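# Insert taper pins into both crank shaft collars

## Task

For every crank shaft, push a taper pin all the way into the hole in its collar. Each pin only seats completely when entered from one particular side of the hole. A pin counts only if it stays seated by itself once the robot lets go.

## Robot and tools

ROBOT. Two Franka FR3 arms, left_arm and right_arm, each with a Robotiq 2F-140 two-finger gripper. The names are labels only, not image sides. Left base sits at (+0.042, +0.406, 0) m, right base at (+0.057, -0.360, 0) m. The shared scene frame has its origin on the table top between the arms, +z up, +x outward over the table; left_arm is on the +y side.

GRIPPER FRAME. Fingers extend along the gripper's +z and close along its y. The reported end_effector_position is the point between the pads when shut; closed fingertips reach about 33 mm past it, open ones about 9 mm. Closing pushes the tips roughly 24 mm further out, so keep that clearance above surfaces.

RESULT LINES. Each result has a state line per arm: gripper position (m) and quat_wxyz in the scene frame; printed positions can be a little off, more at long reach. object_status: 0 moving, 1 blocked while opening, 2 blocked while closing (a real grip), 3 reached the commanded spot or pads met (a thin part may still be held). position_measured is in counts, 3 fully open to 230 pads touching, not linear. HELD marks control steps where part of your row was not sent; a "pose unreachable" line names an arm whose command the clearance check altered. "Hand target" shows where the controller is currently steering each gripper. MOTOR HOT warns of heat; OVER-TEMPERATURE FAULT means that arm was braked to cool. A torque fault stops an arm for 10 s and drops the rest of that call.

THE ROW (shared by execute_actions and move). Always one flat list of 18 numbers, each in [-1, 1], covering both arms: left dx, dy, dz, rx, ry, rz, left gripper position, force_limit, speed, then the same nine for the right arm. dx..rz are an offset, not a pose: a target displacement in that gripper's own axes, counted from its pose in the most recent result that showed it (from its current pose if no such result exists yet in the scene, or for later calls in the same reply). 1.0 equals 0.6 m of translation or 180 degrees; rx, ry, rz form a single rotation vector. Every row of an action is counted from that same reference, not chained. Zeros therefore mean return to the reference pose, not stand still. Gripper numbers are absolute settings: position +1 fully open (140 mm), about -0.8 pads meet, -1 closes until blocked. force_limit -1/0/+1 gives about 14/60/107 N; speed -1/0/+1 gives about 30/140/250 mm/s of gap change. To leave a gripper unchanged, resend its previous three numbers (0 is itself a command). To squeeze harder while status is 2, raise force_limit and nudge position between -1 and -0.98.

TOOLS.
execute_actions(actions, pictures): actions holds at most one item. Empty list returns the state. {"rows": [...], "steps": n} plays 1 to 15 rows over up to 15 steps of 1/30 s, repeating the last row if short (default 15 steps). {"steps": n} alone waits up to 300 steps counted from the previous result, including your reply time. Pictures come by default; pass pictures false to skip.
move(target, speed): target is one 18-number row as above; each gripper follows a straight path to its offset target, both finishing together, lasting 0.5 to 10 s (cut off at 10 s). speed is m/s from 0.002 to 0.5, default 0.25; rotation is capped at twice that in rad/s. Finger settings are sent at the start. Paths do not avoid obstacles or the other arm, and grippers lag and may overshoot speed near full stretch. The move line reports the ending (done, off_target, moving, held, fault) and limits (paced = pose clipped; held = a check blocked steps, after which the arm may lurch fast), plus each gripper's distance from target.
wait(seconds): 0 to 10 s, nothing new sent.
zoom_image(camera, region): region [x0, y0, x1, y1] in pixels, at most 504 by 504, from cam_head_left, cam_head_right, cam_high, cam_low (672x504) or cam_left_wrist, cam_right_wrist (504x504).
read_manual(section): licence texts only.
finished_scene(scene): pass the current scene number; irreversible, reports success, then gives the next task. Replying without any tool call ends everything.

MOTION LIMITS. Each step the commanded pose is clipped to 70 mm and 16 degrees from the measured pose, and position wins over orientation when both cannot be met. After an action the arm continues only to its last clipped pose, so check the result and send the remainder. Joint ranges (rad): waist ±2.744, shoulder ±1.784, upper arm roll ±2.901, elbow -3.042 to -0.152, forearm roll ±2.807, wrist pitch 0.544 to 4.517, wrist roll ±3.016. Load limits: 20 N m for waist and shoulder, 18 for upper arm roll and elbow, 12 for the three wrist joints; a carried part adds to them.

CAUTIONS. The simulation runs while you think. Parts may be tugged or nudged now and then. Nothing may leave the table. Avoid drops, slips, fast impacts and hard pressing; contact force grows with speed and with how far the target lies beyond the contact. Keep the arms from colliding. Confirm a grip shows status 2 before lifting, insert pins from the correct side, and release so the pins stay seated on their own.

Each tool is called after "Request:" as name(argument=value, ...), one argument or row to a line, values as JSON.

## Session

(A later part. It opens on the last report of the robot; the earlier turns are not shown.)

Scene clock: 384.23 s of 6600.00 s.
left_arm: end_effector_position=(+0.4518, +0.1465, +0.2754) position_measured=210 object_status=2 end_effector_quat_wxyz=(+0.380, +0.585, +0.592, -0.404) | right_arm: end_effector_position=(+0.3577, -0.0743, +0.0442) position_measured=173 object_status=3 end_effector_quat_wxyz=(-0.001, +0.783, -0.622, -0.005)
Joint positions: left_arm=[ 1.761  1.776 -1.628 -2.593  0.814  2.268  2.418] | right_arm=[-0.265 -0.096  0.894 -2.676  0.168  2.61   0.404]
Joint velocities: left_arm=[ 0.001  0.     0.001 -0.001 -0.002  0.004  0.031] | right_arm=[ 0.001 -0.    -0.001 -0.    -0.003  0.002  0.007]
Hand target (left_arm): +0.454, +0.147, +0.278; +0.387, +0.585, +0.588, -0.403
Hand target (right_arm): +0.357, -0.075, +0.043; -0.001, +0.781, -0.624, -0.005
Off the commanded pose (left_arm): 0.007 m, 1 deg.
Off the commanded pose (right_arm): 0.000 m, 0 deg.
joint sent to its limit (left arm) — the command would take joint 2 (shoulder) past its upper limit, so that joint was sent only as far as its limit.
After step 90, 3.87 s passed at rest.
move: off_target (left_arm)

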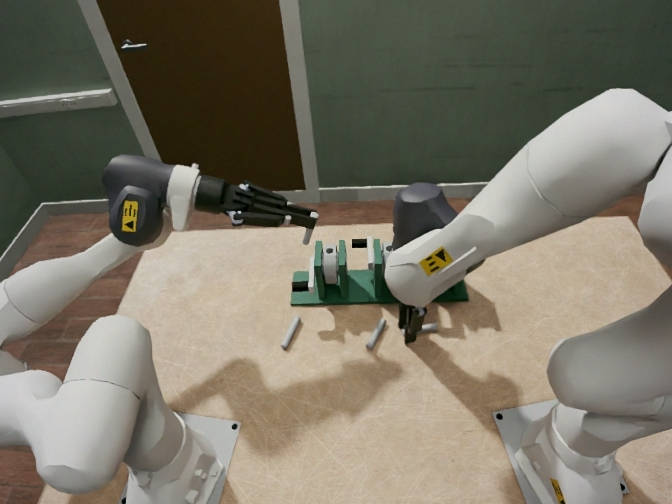

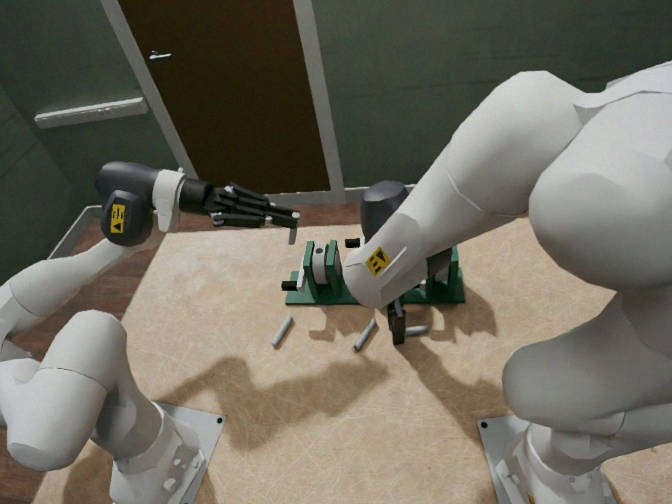

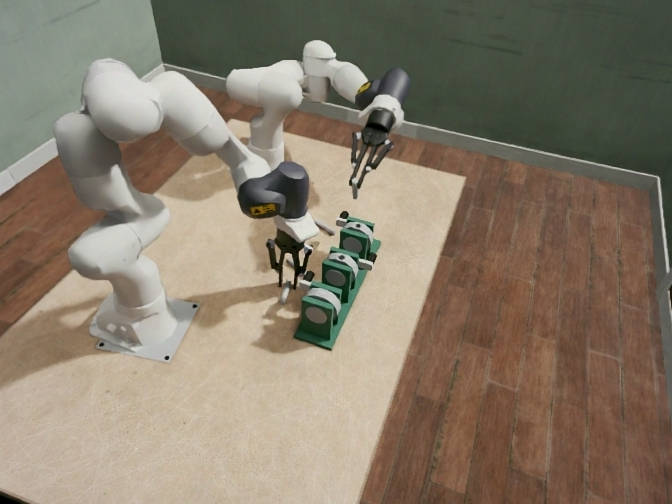

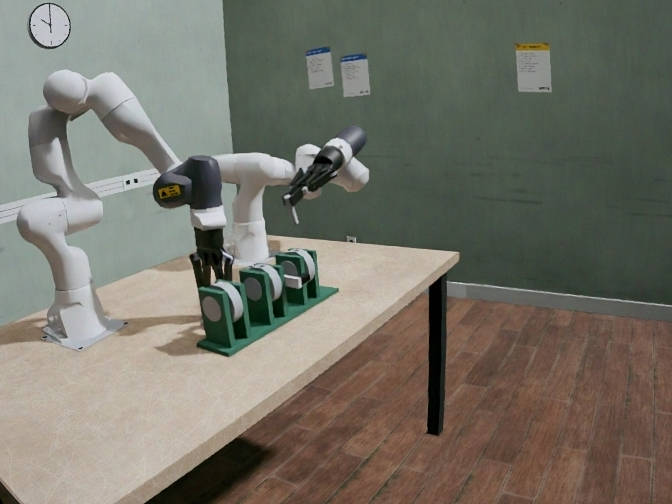

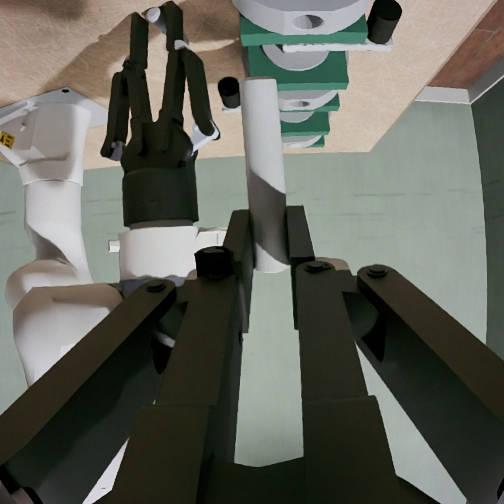

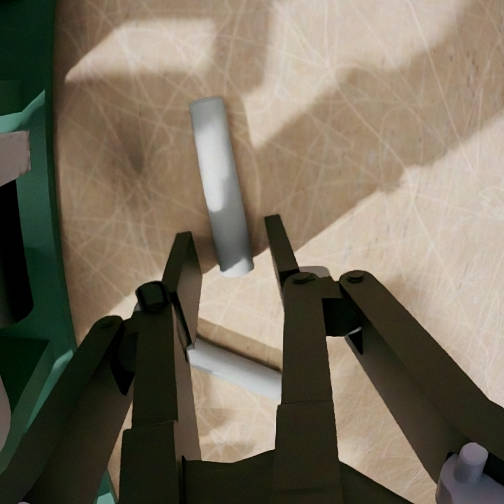

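Request:
move(
  target=[-0.007,0.038,0.017,-0.169,0,-0.0704,-1,0.3,-0.7, 0,0,0,0,0,0,-1,0.3,-0.7],
  speed=0.15,
)

Scene clock: 418.30 s of 6600.00 s.
left_arm: end_effector_position=(+0.4760, +0.1391, +0.2699) position_measured=210 object_status=2 end_effector_quat_wxyz=(+0.468, +0.394, +0.742, -0.274) | right_arm: end_effector_position=(+0.3580, -0.0743, +0.0444) position_measured=210 object_status=2 end_effector_quat_wxyz=(-0.001, +0.782, -0.623, -0.005)
Joint positions: left_arm=[ 1.894  0.835 -1.678 -2.935  1.     3.422  1.769] | right_arm=[-0.265 -0.097  0.894 -2.675  0.168  2.61   0.407]
Joint velocities: left_arm=[-0.    -0.001 -0.005 -0.002 -0.013  0.016  0.002] | right_arm=[-0.     0.001  0.     0.001 -0.001  0.001 -0.   ]
Hand target (left_arm): +0.477, +0.140, +0.273; +0.471, +0.389, +0.742, -0.276
Hand target (right_arm): +0.358, -0.074, +0.044; -0.001, +0.783, -0.622, -0.005
Off the commanded pose (left_arm): 0.006 m, 1 deg.
Off the commanded pose (right_arm): 0.000 m, 0 deg.
After step 90, 27.97 s passed at rest.
move: off_target (left_arm)

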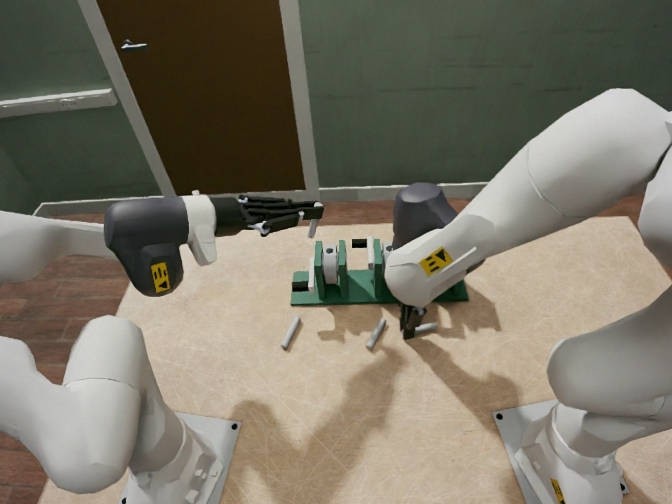

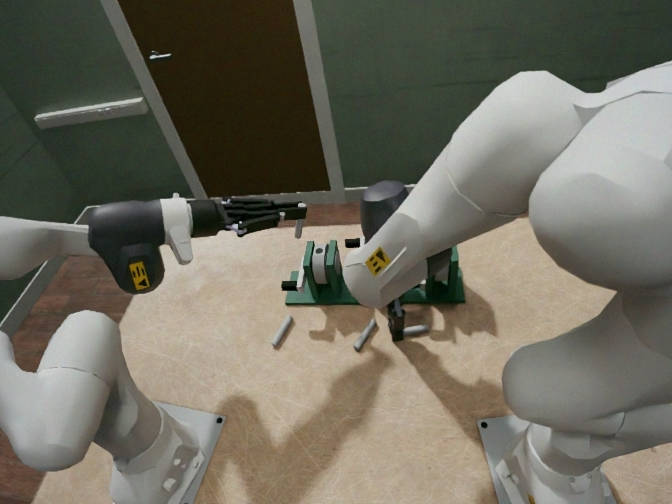

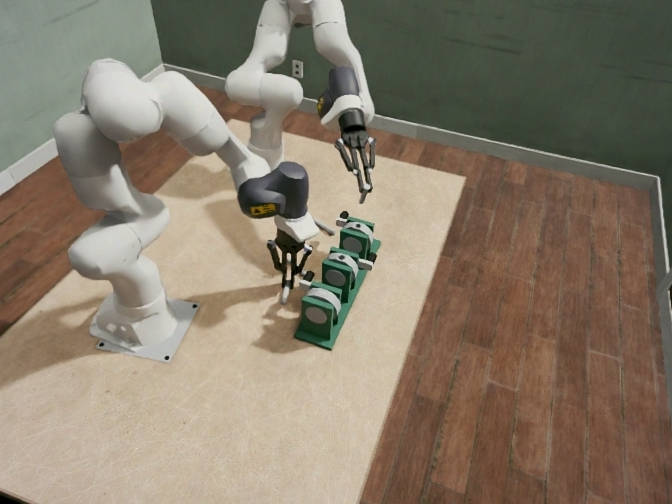

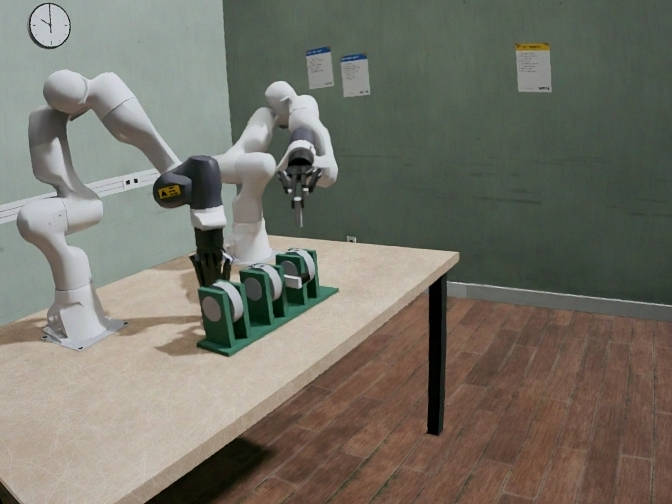

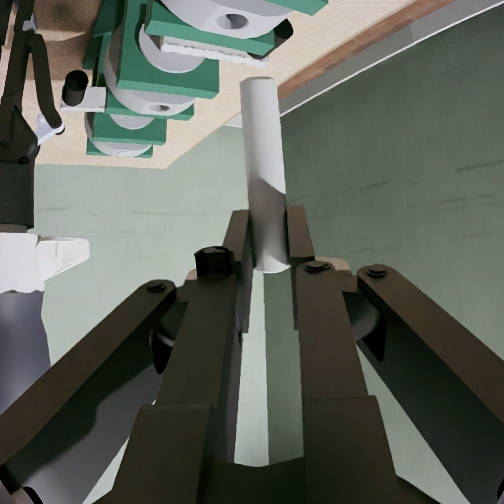

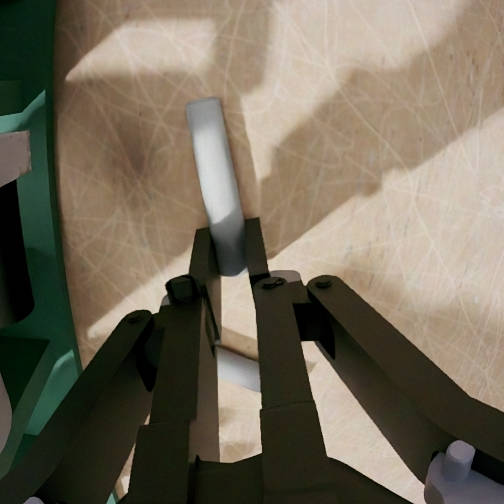

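Request:
move(
  target=[-0.005,0,0.005,0,-0.135,0.0124,-1,0.3,-0.7, 0.03,0,-0.2,0,0,0,-1,0.3,-0.7],
  speed=0.13,
)

Scene clock: 431.97 s of 6600.00 s.
left_arm: end_effector_position=(+0.4774, +0.1329, +0.2742) position_measured=210 object_status=2 end_effector_quat_wxyz=(+0.614, +0.341, +0.621, -0.348) | right_arm: end_effector_position=(+0.3630, -0.0918, +0.1645) position_measured=210 object_status=2 end_effector_quat_wxyz=(-0.001, +0.781, -0.624, -0.005)
Joint positions: left_arm=[ 1.381  0.997 -1.032 -2.882  1.135  4.006  2.145] | right_arm=[-0.114 -0.448  0.667 -2.588  0.35   2.197  0.221]
Joint velocities: left_arm=[ 0.001 -0.     0.    -0.001 -0.001  0.009  0.029] | right_arm=[-0.    -0.     0.001  0.     0.002 -0.004 -0.005]
Hand target (left_arm): +0.478, +0.133, +0.277; +0.620, +0.344, +0.615, -0.345
Hand target (right_arm): +0.364, -0.091, +0.166; -0.002, +0.783, -0.622, -0.004
Off the commanded pose (left_arm): 0.004 m, 1 deg.
Off the commanded pose (right_arm): 0.001 m, 0 deg.
After step 90, 8.33 s passed at rest.
move: off_target (left_arm)

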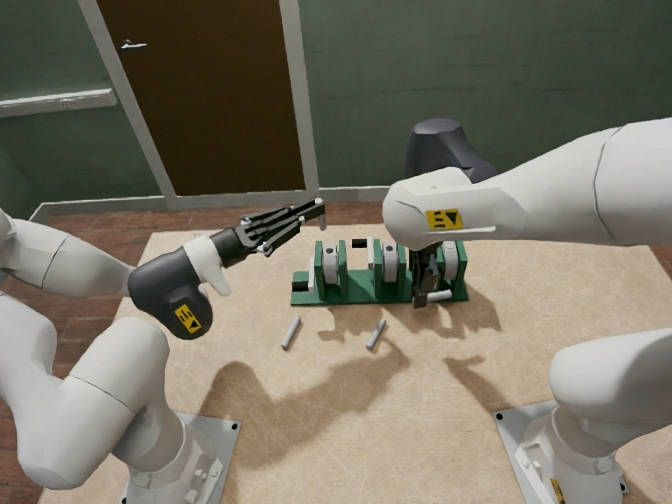

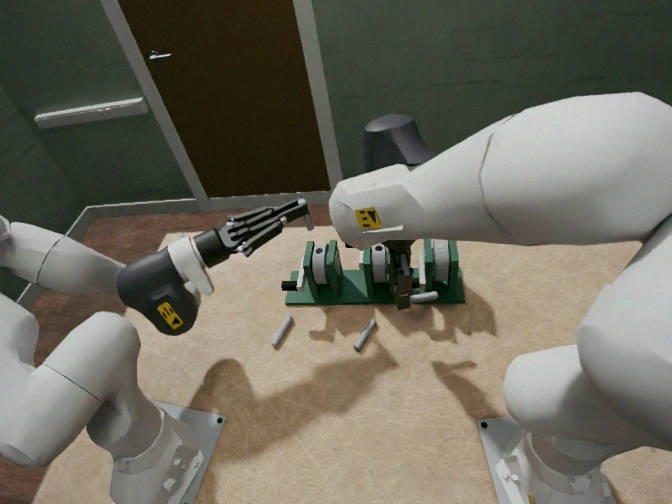

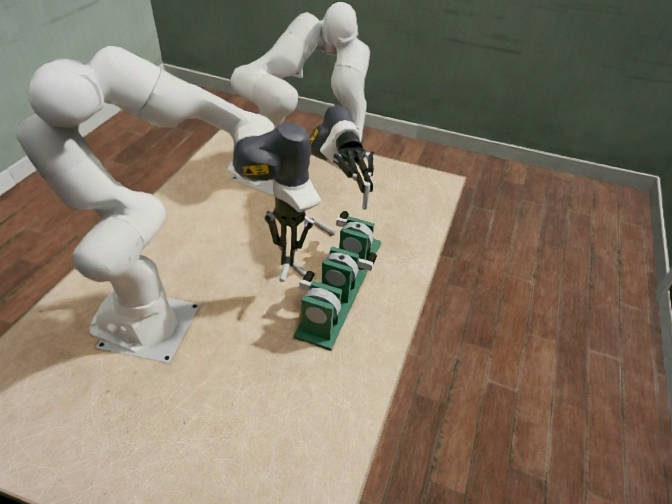

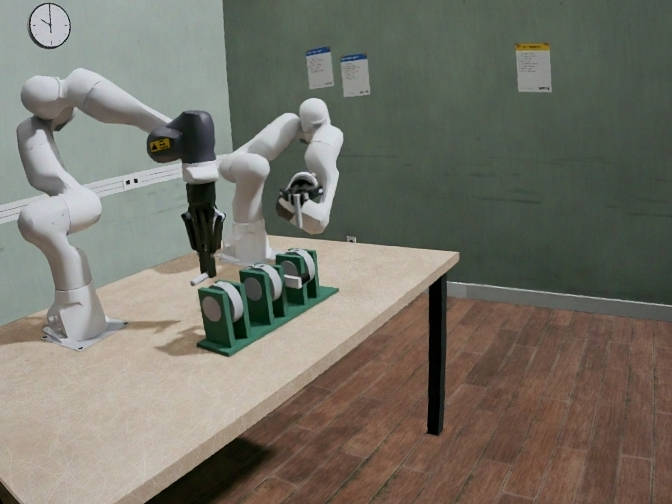

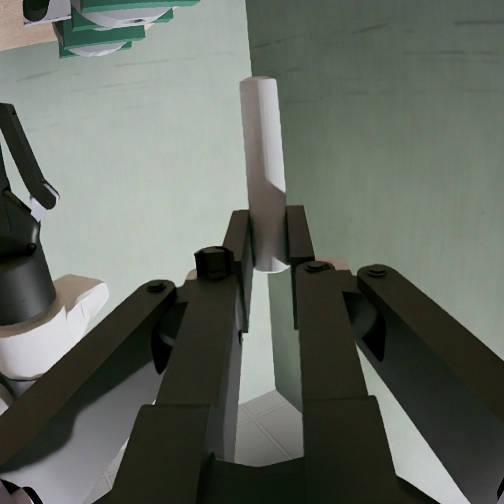

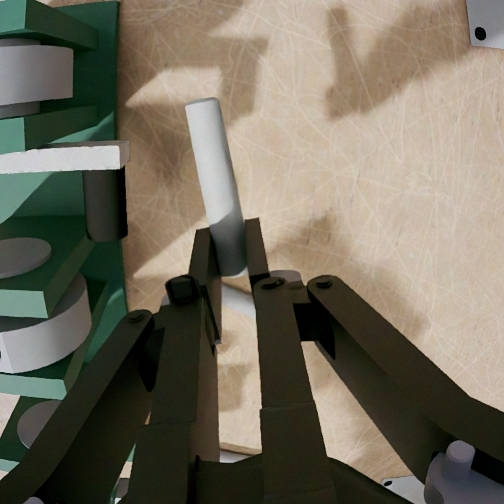

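Request:
move(
  target=[0.045,0,0,0,0,0.004,-1,0.3,-0.7, 0.011,-0.049,-0.2,0,-0.25,0,-1,0.3,-0.7],
  speed=0.25,
)

Request:
zoom_image(
  camera="cam_head_left",
  region=[290,200,370,270],
)

Scene clock: 440.03 s of 6600.00 s.
left_arm: end_effector_position=(+0.4769, +0.1324, +0.2456) position_measured=210 object_status=2 end_effector_quat_wxyz=(+0.612, +0.344, +0.622, -0.346) | right_arm: end_effector_position=(+0.3974, -0.0988, +0.2815) position_measured=210 object_status=2 end_effector_quat_wxyz=(-0.235, +0.714, -0.587, -0.299)
Joint positions: left_arm=[ 1.322  1.058 -0.936 -2.854  1.163  4.015  2.211] | right_arm=[ 0.13  -0.461 -0.105 -2.556  0.798  1.934 -0.367]
Joint velocities: left_arm=[ 0.002  0.001 -0.    -0.001 -0.002 -0.001  0.006] | right_arm=[ 0.002 -0.    -0.004  0.002 -0.    -0.002 -0.028]
Hand target (left_arm): +0.477, +0.132, +0.248; +0.616, +0.345, +0.618, -0.345
Hand target (right_arm): +0.398, -0.098, +0.284; -0.239, +0.717, -0.582, -0.299
Off the commanded pose (left_arm): 0.002 m, 1 deg.
Off the commanded pose (right_arm): 0.008 m, 2 deg.
After step 90, 2.70 s passed at rest.
move: off_target (right_arm)

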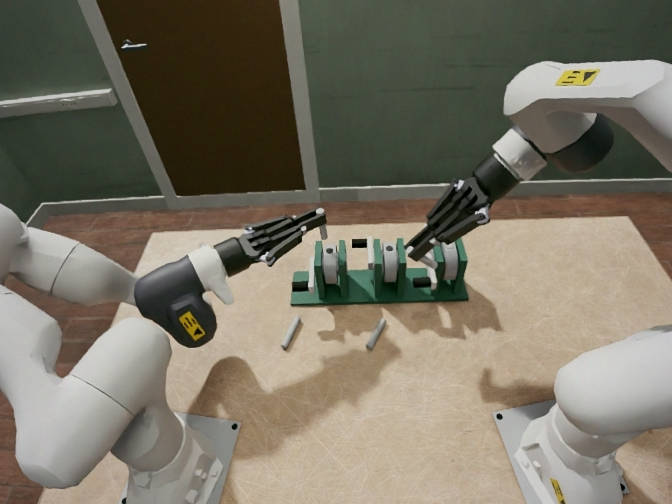

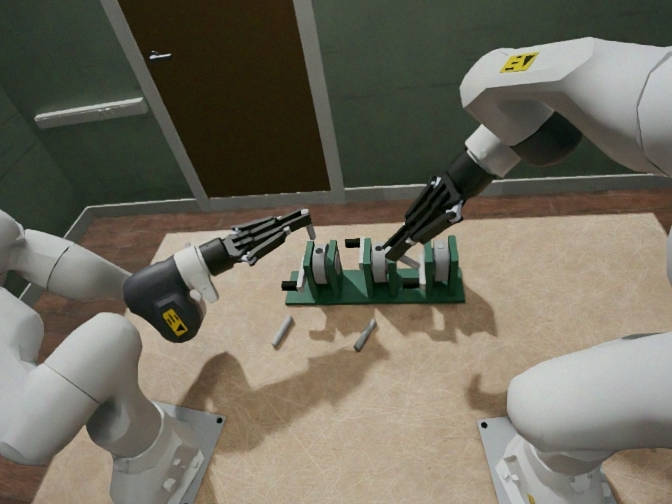

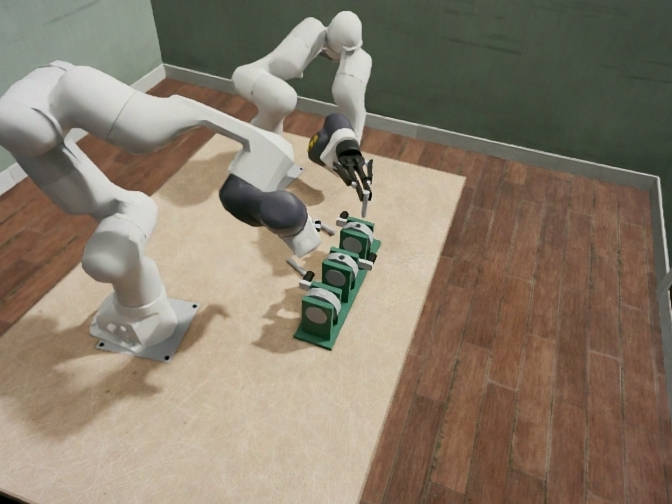

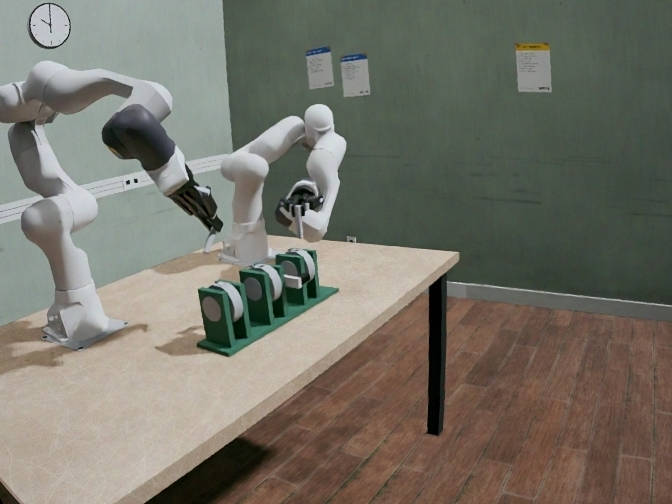

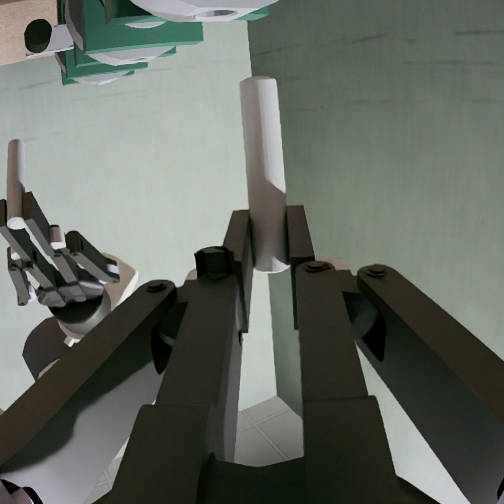

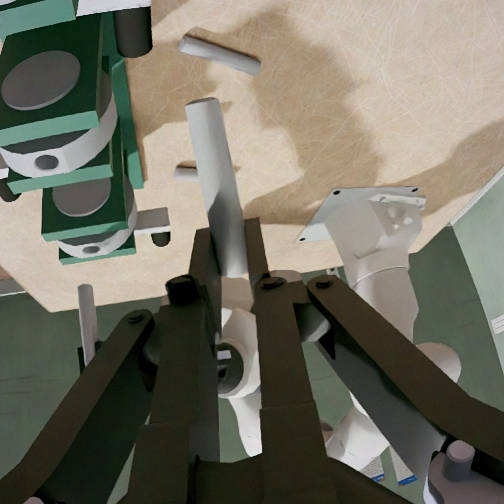

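Region (290, 200, 370, 270) of cam_head_left's 672x504 image, scaled by 6.300, with more detail than that image has; it fills the top 441 rows of this view, and the rest is white.

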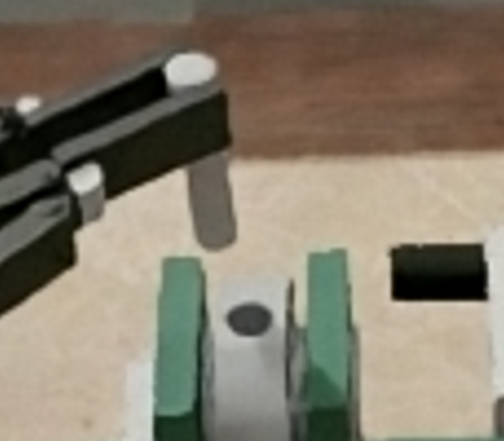

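Request:
move(
  target=[0.026,-0.024,0.004,0,-0.003,0,-1,0.3,-0.7, 0.012,-0.188,0.006,0,-0.2517,-0.0055,-1,0.3,-0.7],
  speed=0.25,
)

Request:
zoom_image(
  camera="cam_head_left",
  region=[290,200,370,270],
)

Request:
zoom_image(
  camera="cam_left_wrist",
  region=[170,0,350,140],
)

Scene clock: 461.27 s of 6600.00 s.
left_arm: end_effector_position=(+0.4665, +0.1229, +0.2294) position_measured=210 object_status=2 end_effector_quat_wxyz=(+0.613, +0.343, +0.620, -0.349) | right_arm: end_effector_position=(+0.5055, -0.0798, +0.2601) position_measured=210 object_status=2 end_effector_quat_wxyz=(+0.435, -0.550, +0.457, +0.547)
Joint positions: left_arm=[ 1.256  1.104 -0.875 -2.86   1.143  4.058  2.295] | right_arm=[ 0.051  0.338 -0.304 -2.201  1.372  1.342 -0.973]
Joint velocities: left_arm=[ 0.001  0.004 -0.    -0.002 -0.001 -0.     0.009] | right_arm=[-0.     0.001 -0.     0.     0.001 -0.008 -0.024]
Hand target (left_arm): +0.466, +0.123, +0.231; +0.615, +0.342, +0.619, -0.349
Hand target (right_arm): +0.506, -0.079, +0.263; -0.441, +0.551, -0.451, -0.546
Off the commanded pose (left_arm): 0.001 m, 0 deg.
Off the commanded pose (right_arm): 0.013 m, 2 deg.
After step 110, 15.20 s passed at rest.
move: off_target (right_arm)

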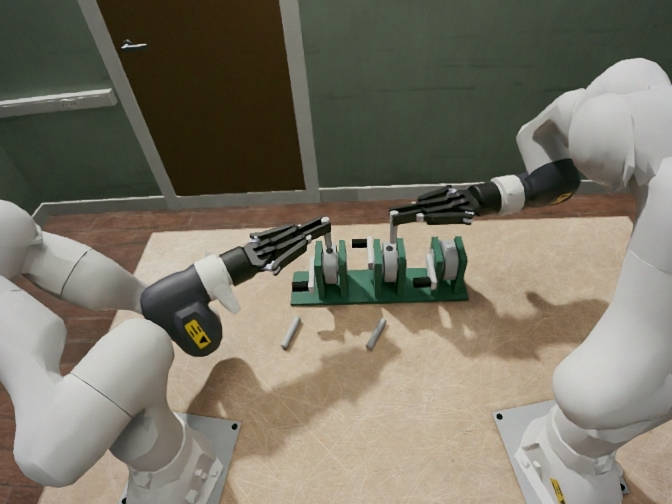

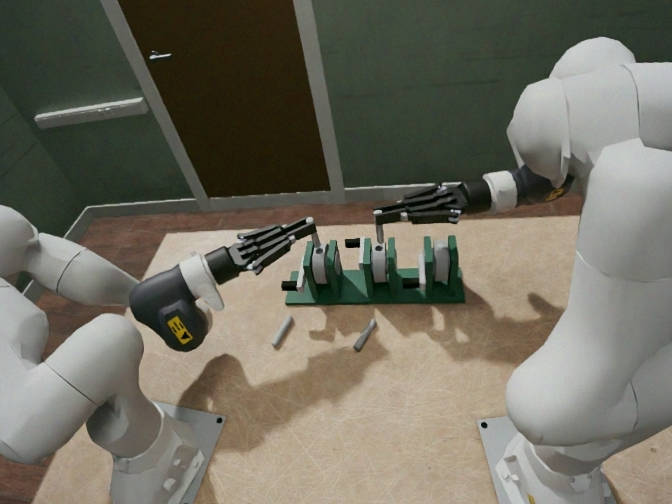

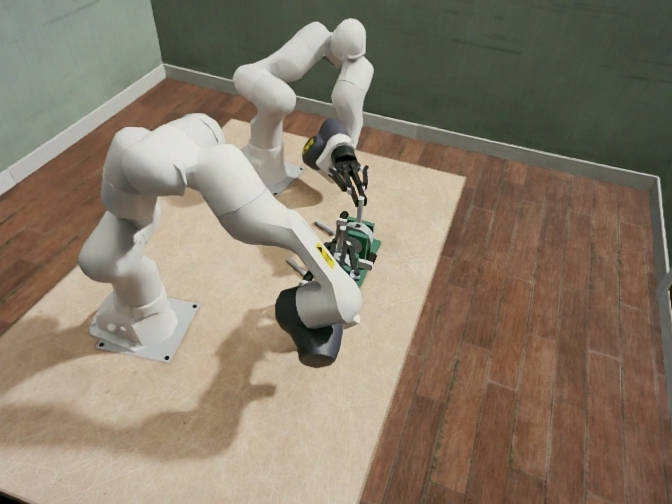

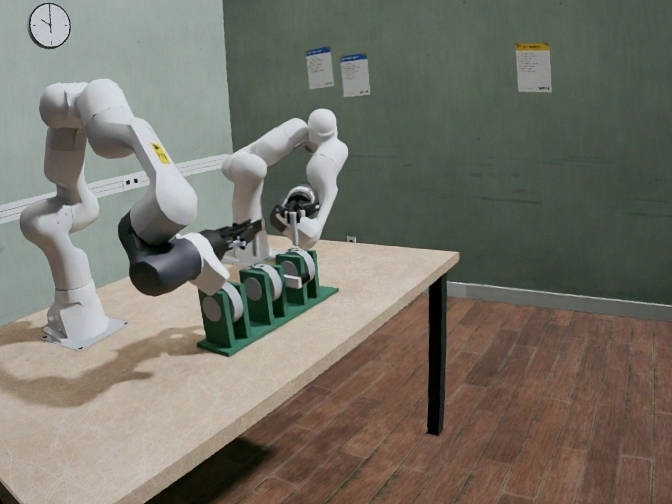

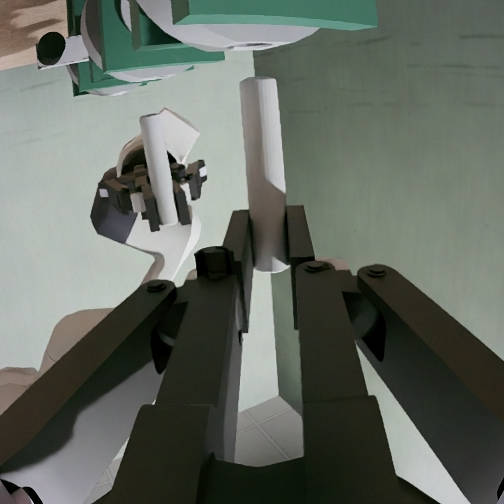

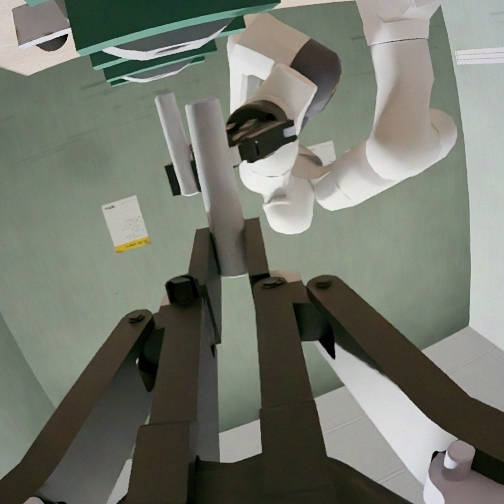

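Region (290, 200, 370, 270) of cam_head_left's 672x504 image, scaled by 6.300, with more detail than that image has; it fills the top 441 rows of this view, and the rest is white.

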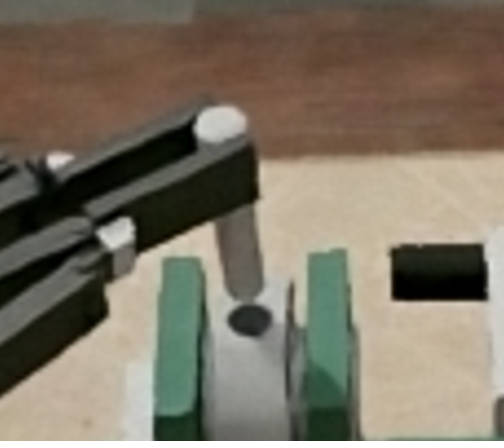

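Region (170, 0, 350, 140) of cam_left_wrist's 504x504 image, scaled by 2.800, with more detail than that image has.

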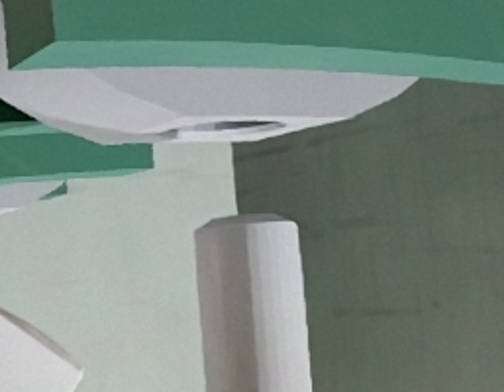

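Request:
execute_actions(
  actions=[],
)

Scene clock: 471.17 s of 6600.00 s.
left_arm: end_effector_position=(+0.4664, +0.1228, +0.2294) position_measured=210 object_status=2 end_effector_quat_wxyz=(+0.613, +0.344, +0.620, -0.348) | right_arm: end_effector_position=(+0.5053, -0.0797, +0.2605) position_measured=210 object_status=2 end_effector_quat_wxyz=(+0.437, -0.551, +0.454, +0.546)
Joint positions: left_arm=[ 1.256  1.105 -0.875 -2.86   1.143  4.058  2.297] | right_arm=[ 0.051  0.339 -0.304 -2.2    1.372  1.341 -0.981]
Joint velocities: left_arm=[-0.001 -0.001 -0.    -0.     0.     0.001 -0.001] | right_arm=[-0.001  0.001 -0.     0.     0.001  0.002  0.   ]
Hand target (left_arm): +0.466, +0.123, +0.231; +0.615, +0.342, +0.619, -0.349
Hand target (right_arm): +0.506, -0.079, +0.263; -0.441, +0.551, -0.451, -0.546
Off the commanded pose (left_arm): 0.001 m, 0 deg.
Off the commanded pose (right_arm): 0.012 m, 1 deg.
Steps of this call (steps 1 to 90: nothing new was sent; then 6.90 s passed at rest). Readings (end_effector_position | what the end effector reports):
1: left_arm (+0.4665, +0.1228, +0.2294) | right_arm (+0.5055, -0.0798, +0.2601) | left_arm position_measured=210 object_status=2 | right_arm position_measured=210 object_status=2
2: left_arm (+0.4665, +0.1228, +0.2294) | right_arm (+0.5054, -0.0797, +0.2602) | left_arm position_measured=210 object_status=2 | right_arm position_measured=210 object_status=2
4: left_arm (+0.4665, +0.1228, +0.2294) | right_arm (+0.5054, -0.0797, +0.2603) | left_arm position_measured=210 object_status=2 | right_arm position_measured=210 object_status=2
8: left_arm (+0.4665, +0.1228, +0.2294) | right_arm (+0.5053, -0.0797, +0.2604) | left_arm position_measured=210 object_status=2 | right_arm position_measured=210 object_status=2
90: the state above

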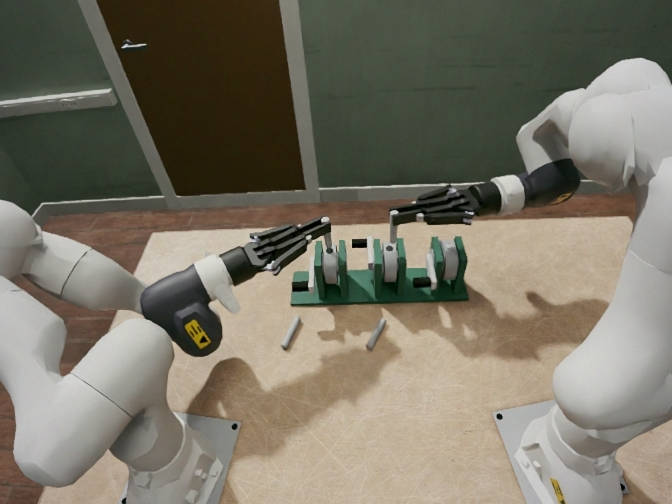

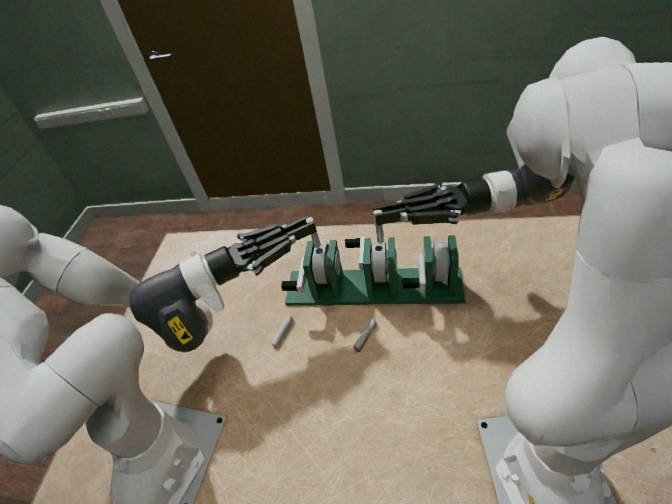

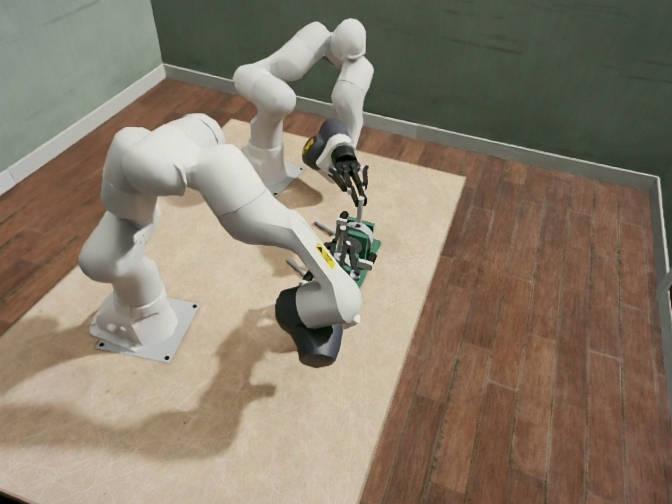

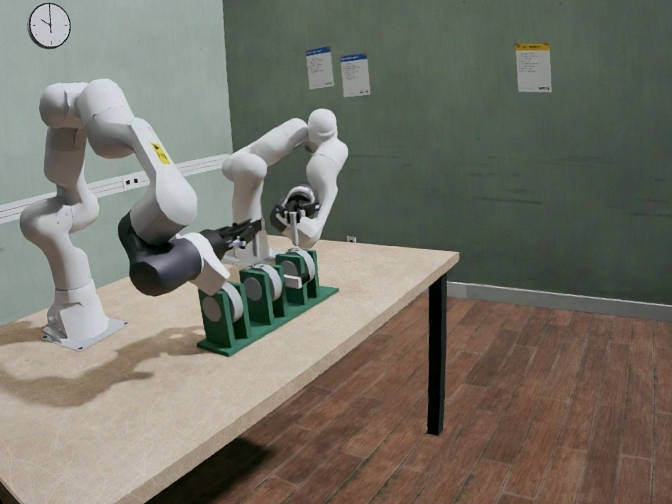

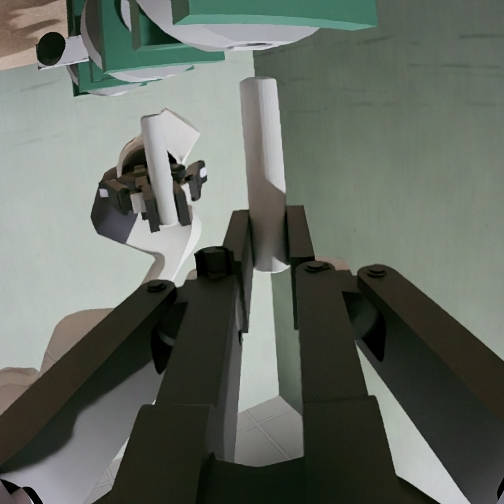

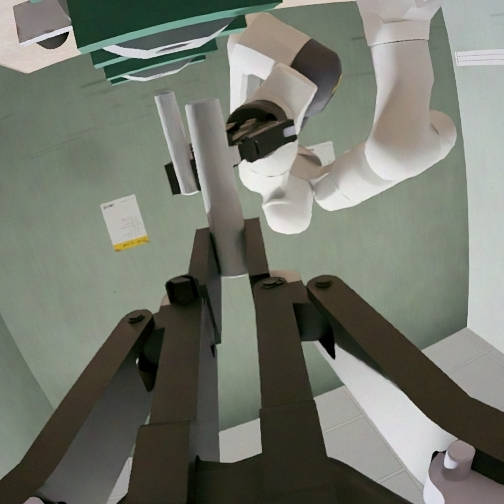

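Request:
move(
  target=[0.008,-0.003,0.0005,0,0,0,-1,0.3,-0.7,0.022,-0.008,0.002,0,-0.006,-0.013,-1,0.3,-0.7],
  speed=0.02,
)

Request:
zoom_image(
  camera="cam_left_wrist",
  region=[170, 0, 350, 140],
)

Request:
zoom_image(
  camera="cam_right_wrist",
  region=[110, 30, 290, 170],
)

Request:
zoom_image(
  camera="cam_head_left",
  region=[300, 200, 420, 280],
)

Scene clock: 477.20 s of 6600.00 s.
left_arm: end_effector_position=(+0.4643, +0.1216, +0.2236) position_measured=210 object_status=2 end_effector_quat_wxyz=(+0.610, +0.343, +0.622, -0.350) | right_arm: end_effector_position=(+0.5085, -0.0782, +0.2437) position_measured=210 object_status=2 end_effector_quat_wxyz=(+0.447, -0.554, +0.445, +0.544)
Joint positions: left_arm=[ 1.247  1.116 -0.86  -2.86   1.143  4.058  2.306] | right_arm=[ 0.049  0.393 -0.301 -2.18   1.385  1.33  -1.037]
Joint velocities: left_arm=[ 0.     0.002 -0.     0.    -0.    -0.     0.009] | right_arm=[ 0.     0.002  0.     0.004  0.003 -0.006 -0.029]
Hand target (left_arm): +0.465, +0.122, +0.225; +0.613, +0.344, +0.620, -0.348
Hand target (right_arm): +0.509, -0.078, +0.247; -0.453, +0.555, -0.439, -0.542
Off the commanded pose (left_arm): 0.001 m, 0 deg.
Off the commanded pose (right_arm): 0.004 m, 1 deg.
After step 90, 1.70 s passed at rest.
move: off_target (right_arm)

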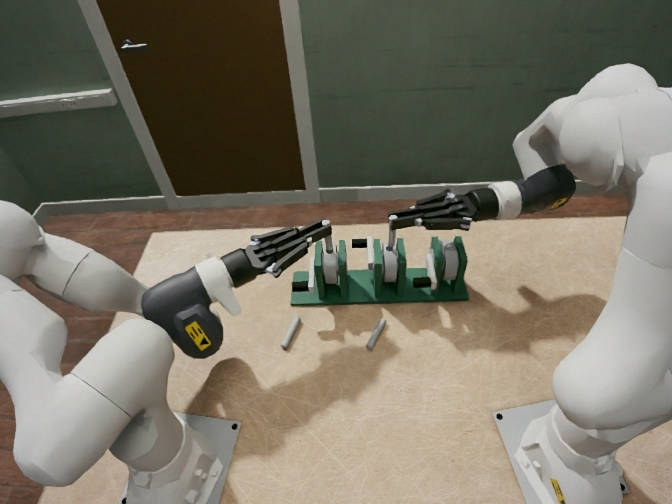

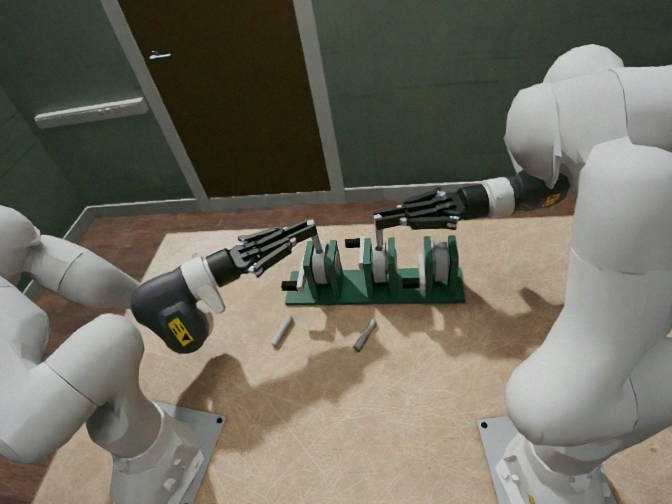

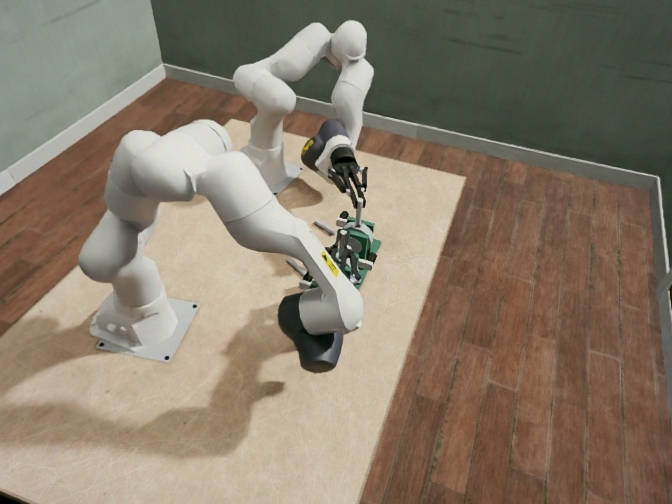

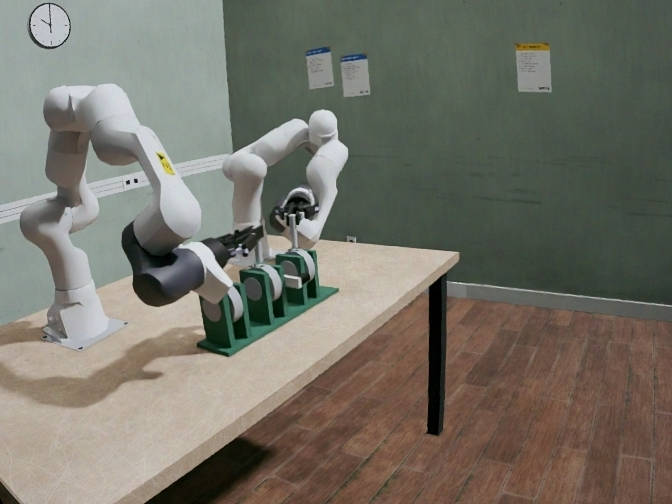

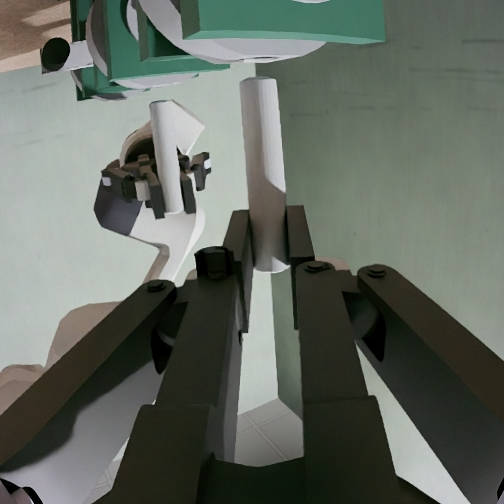

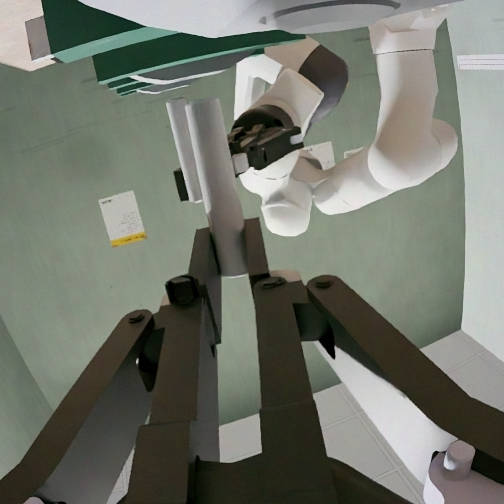

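Region (170, 0, 350, 140) of cam_left_wrist's 504x504 image, scaled by 2.800, with more detail than that image has.

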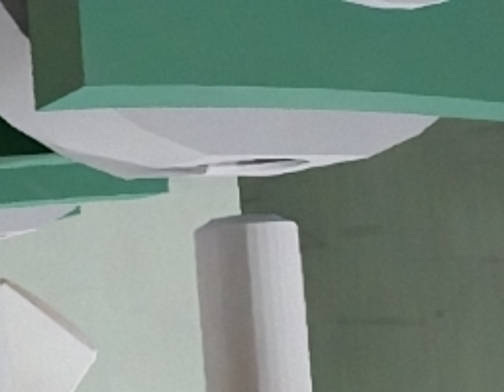

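Region (110, 30, 290, 170) of cam_right_wrist's 504x504 image, scaled by 2.800, with more detail than that image has.

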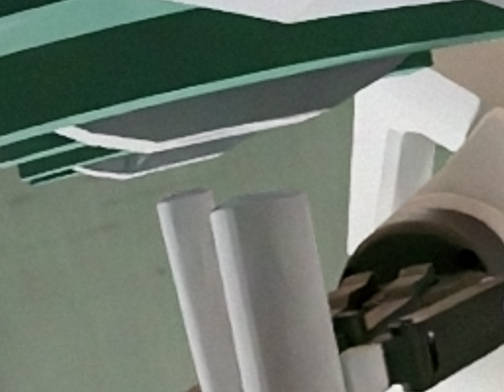

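Region (300, 200, 420, 280) of cam_head_left's 672x504 image, scaled by 4.200, with more detail than that image has.

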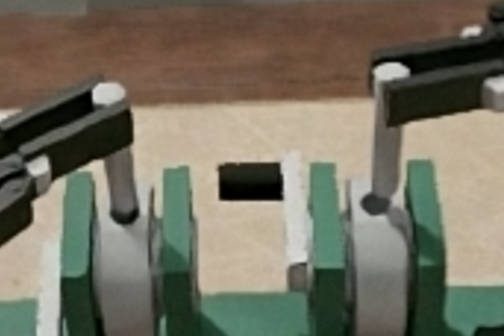

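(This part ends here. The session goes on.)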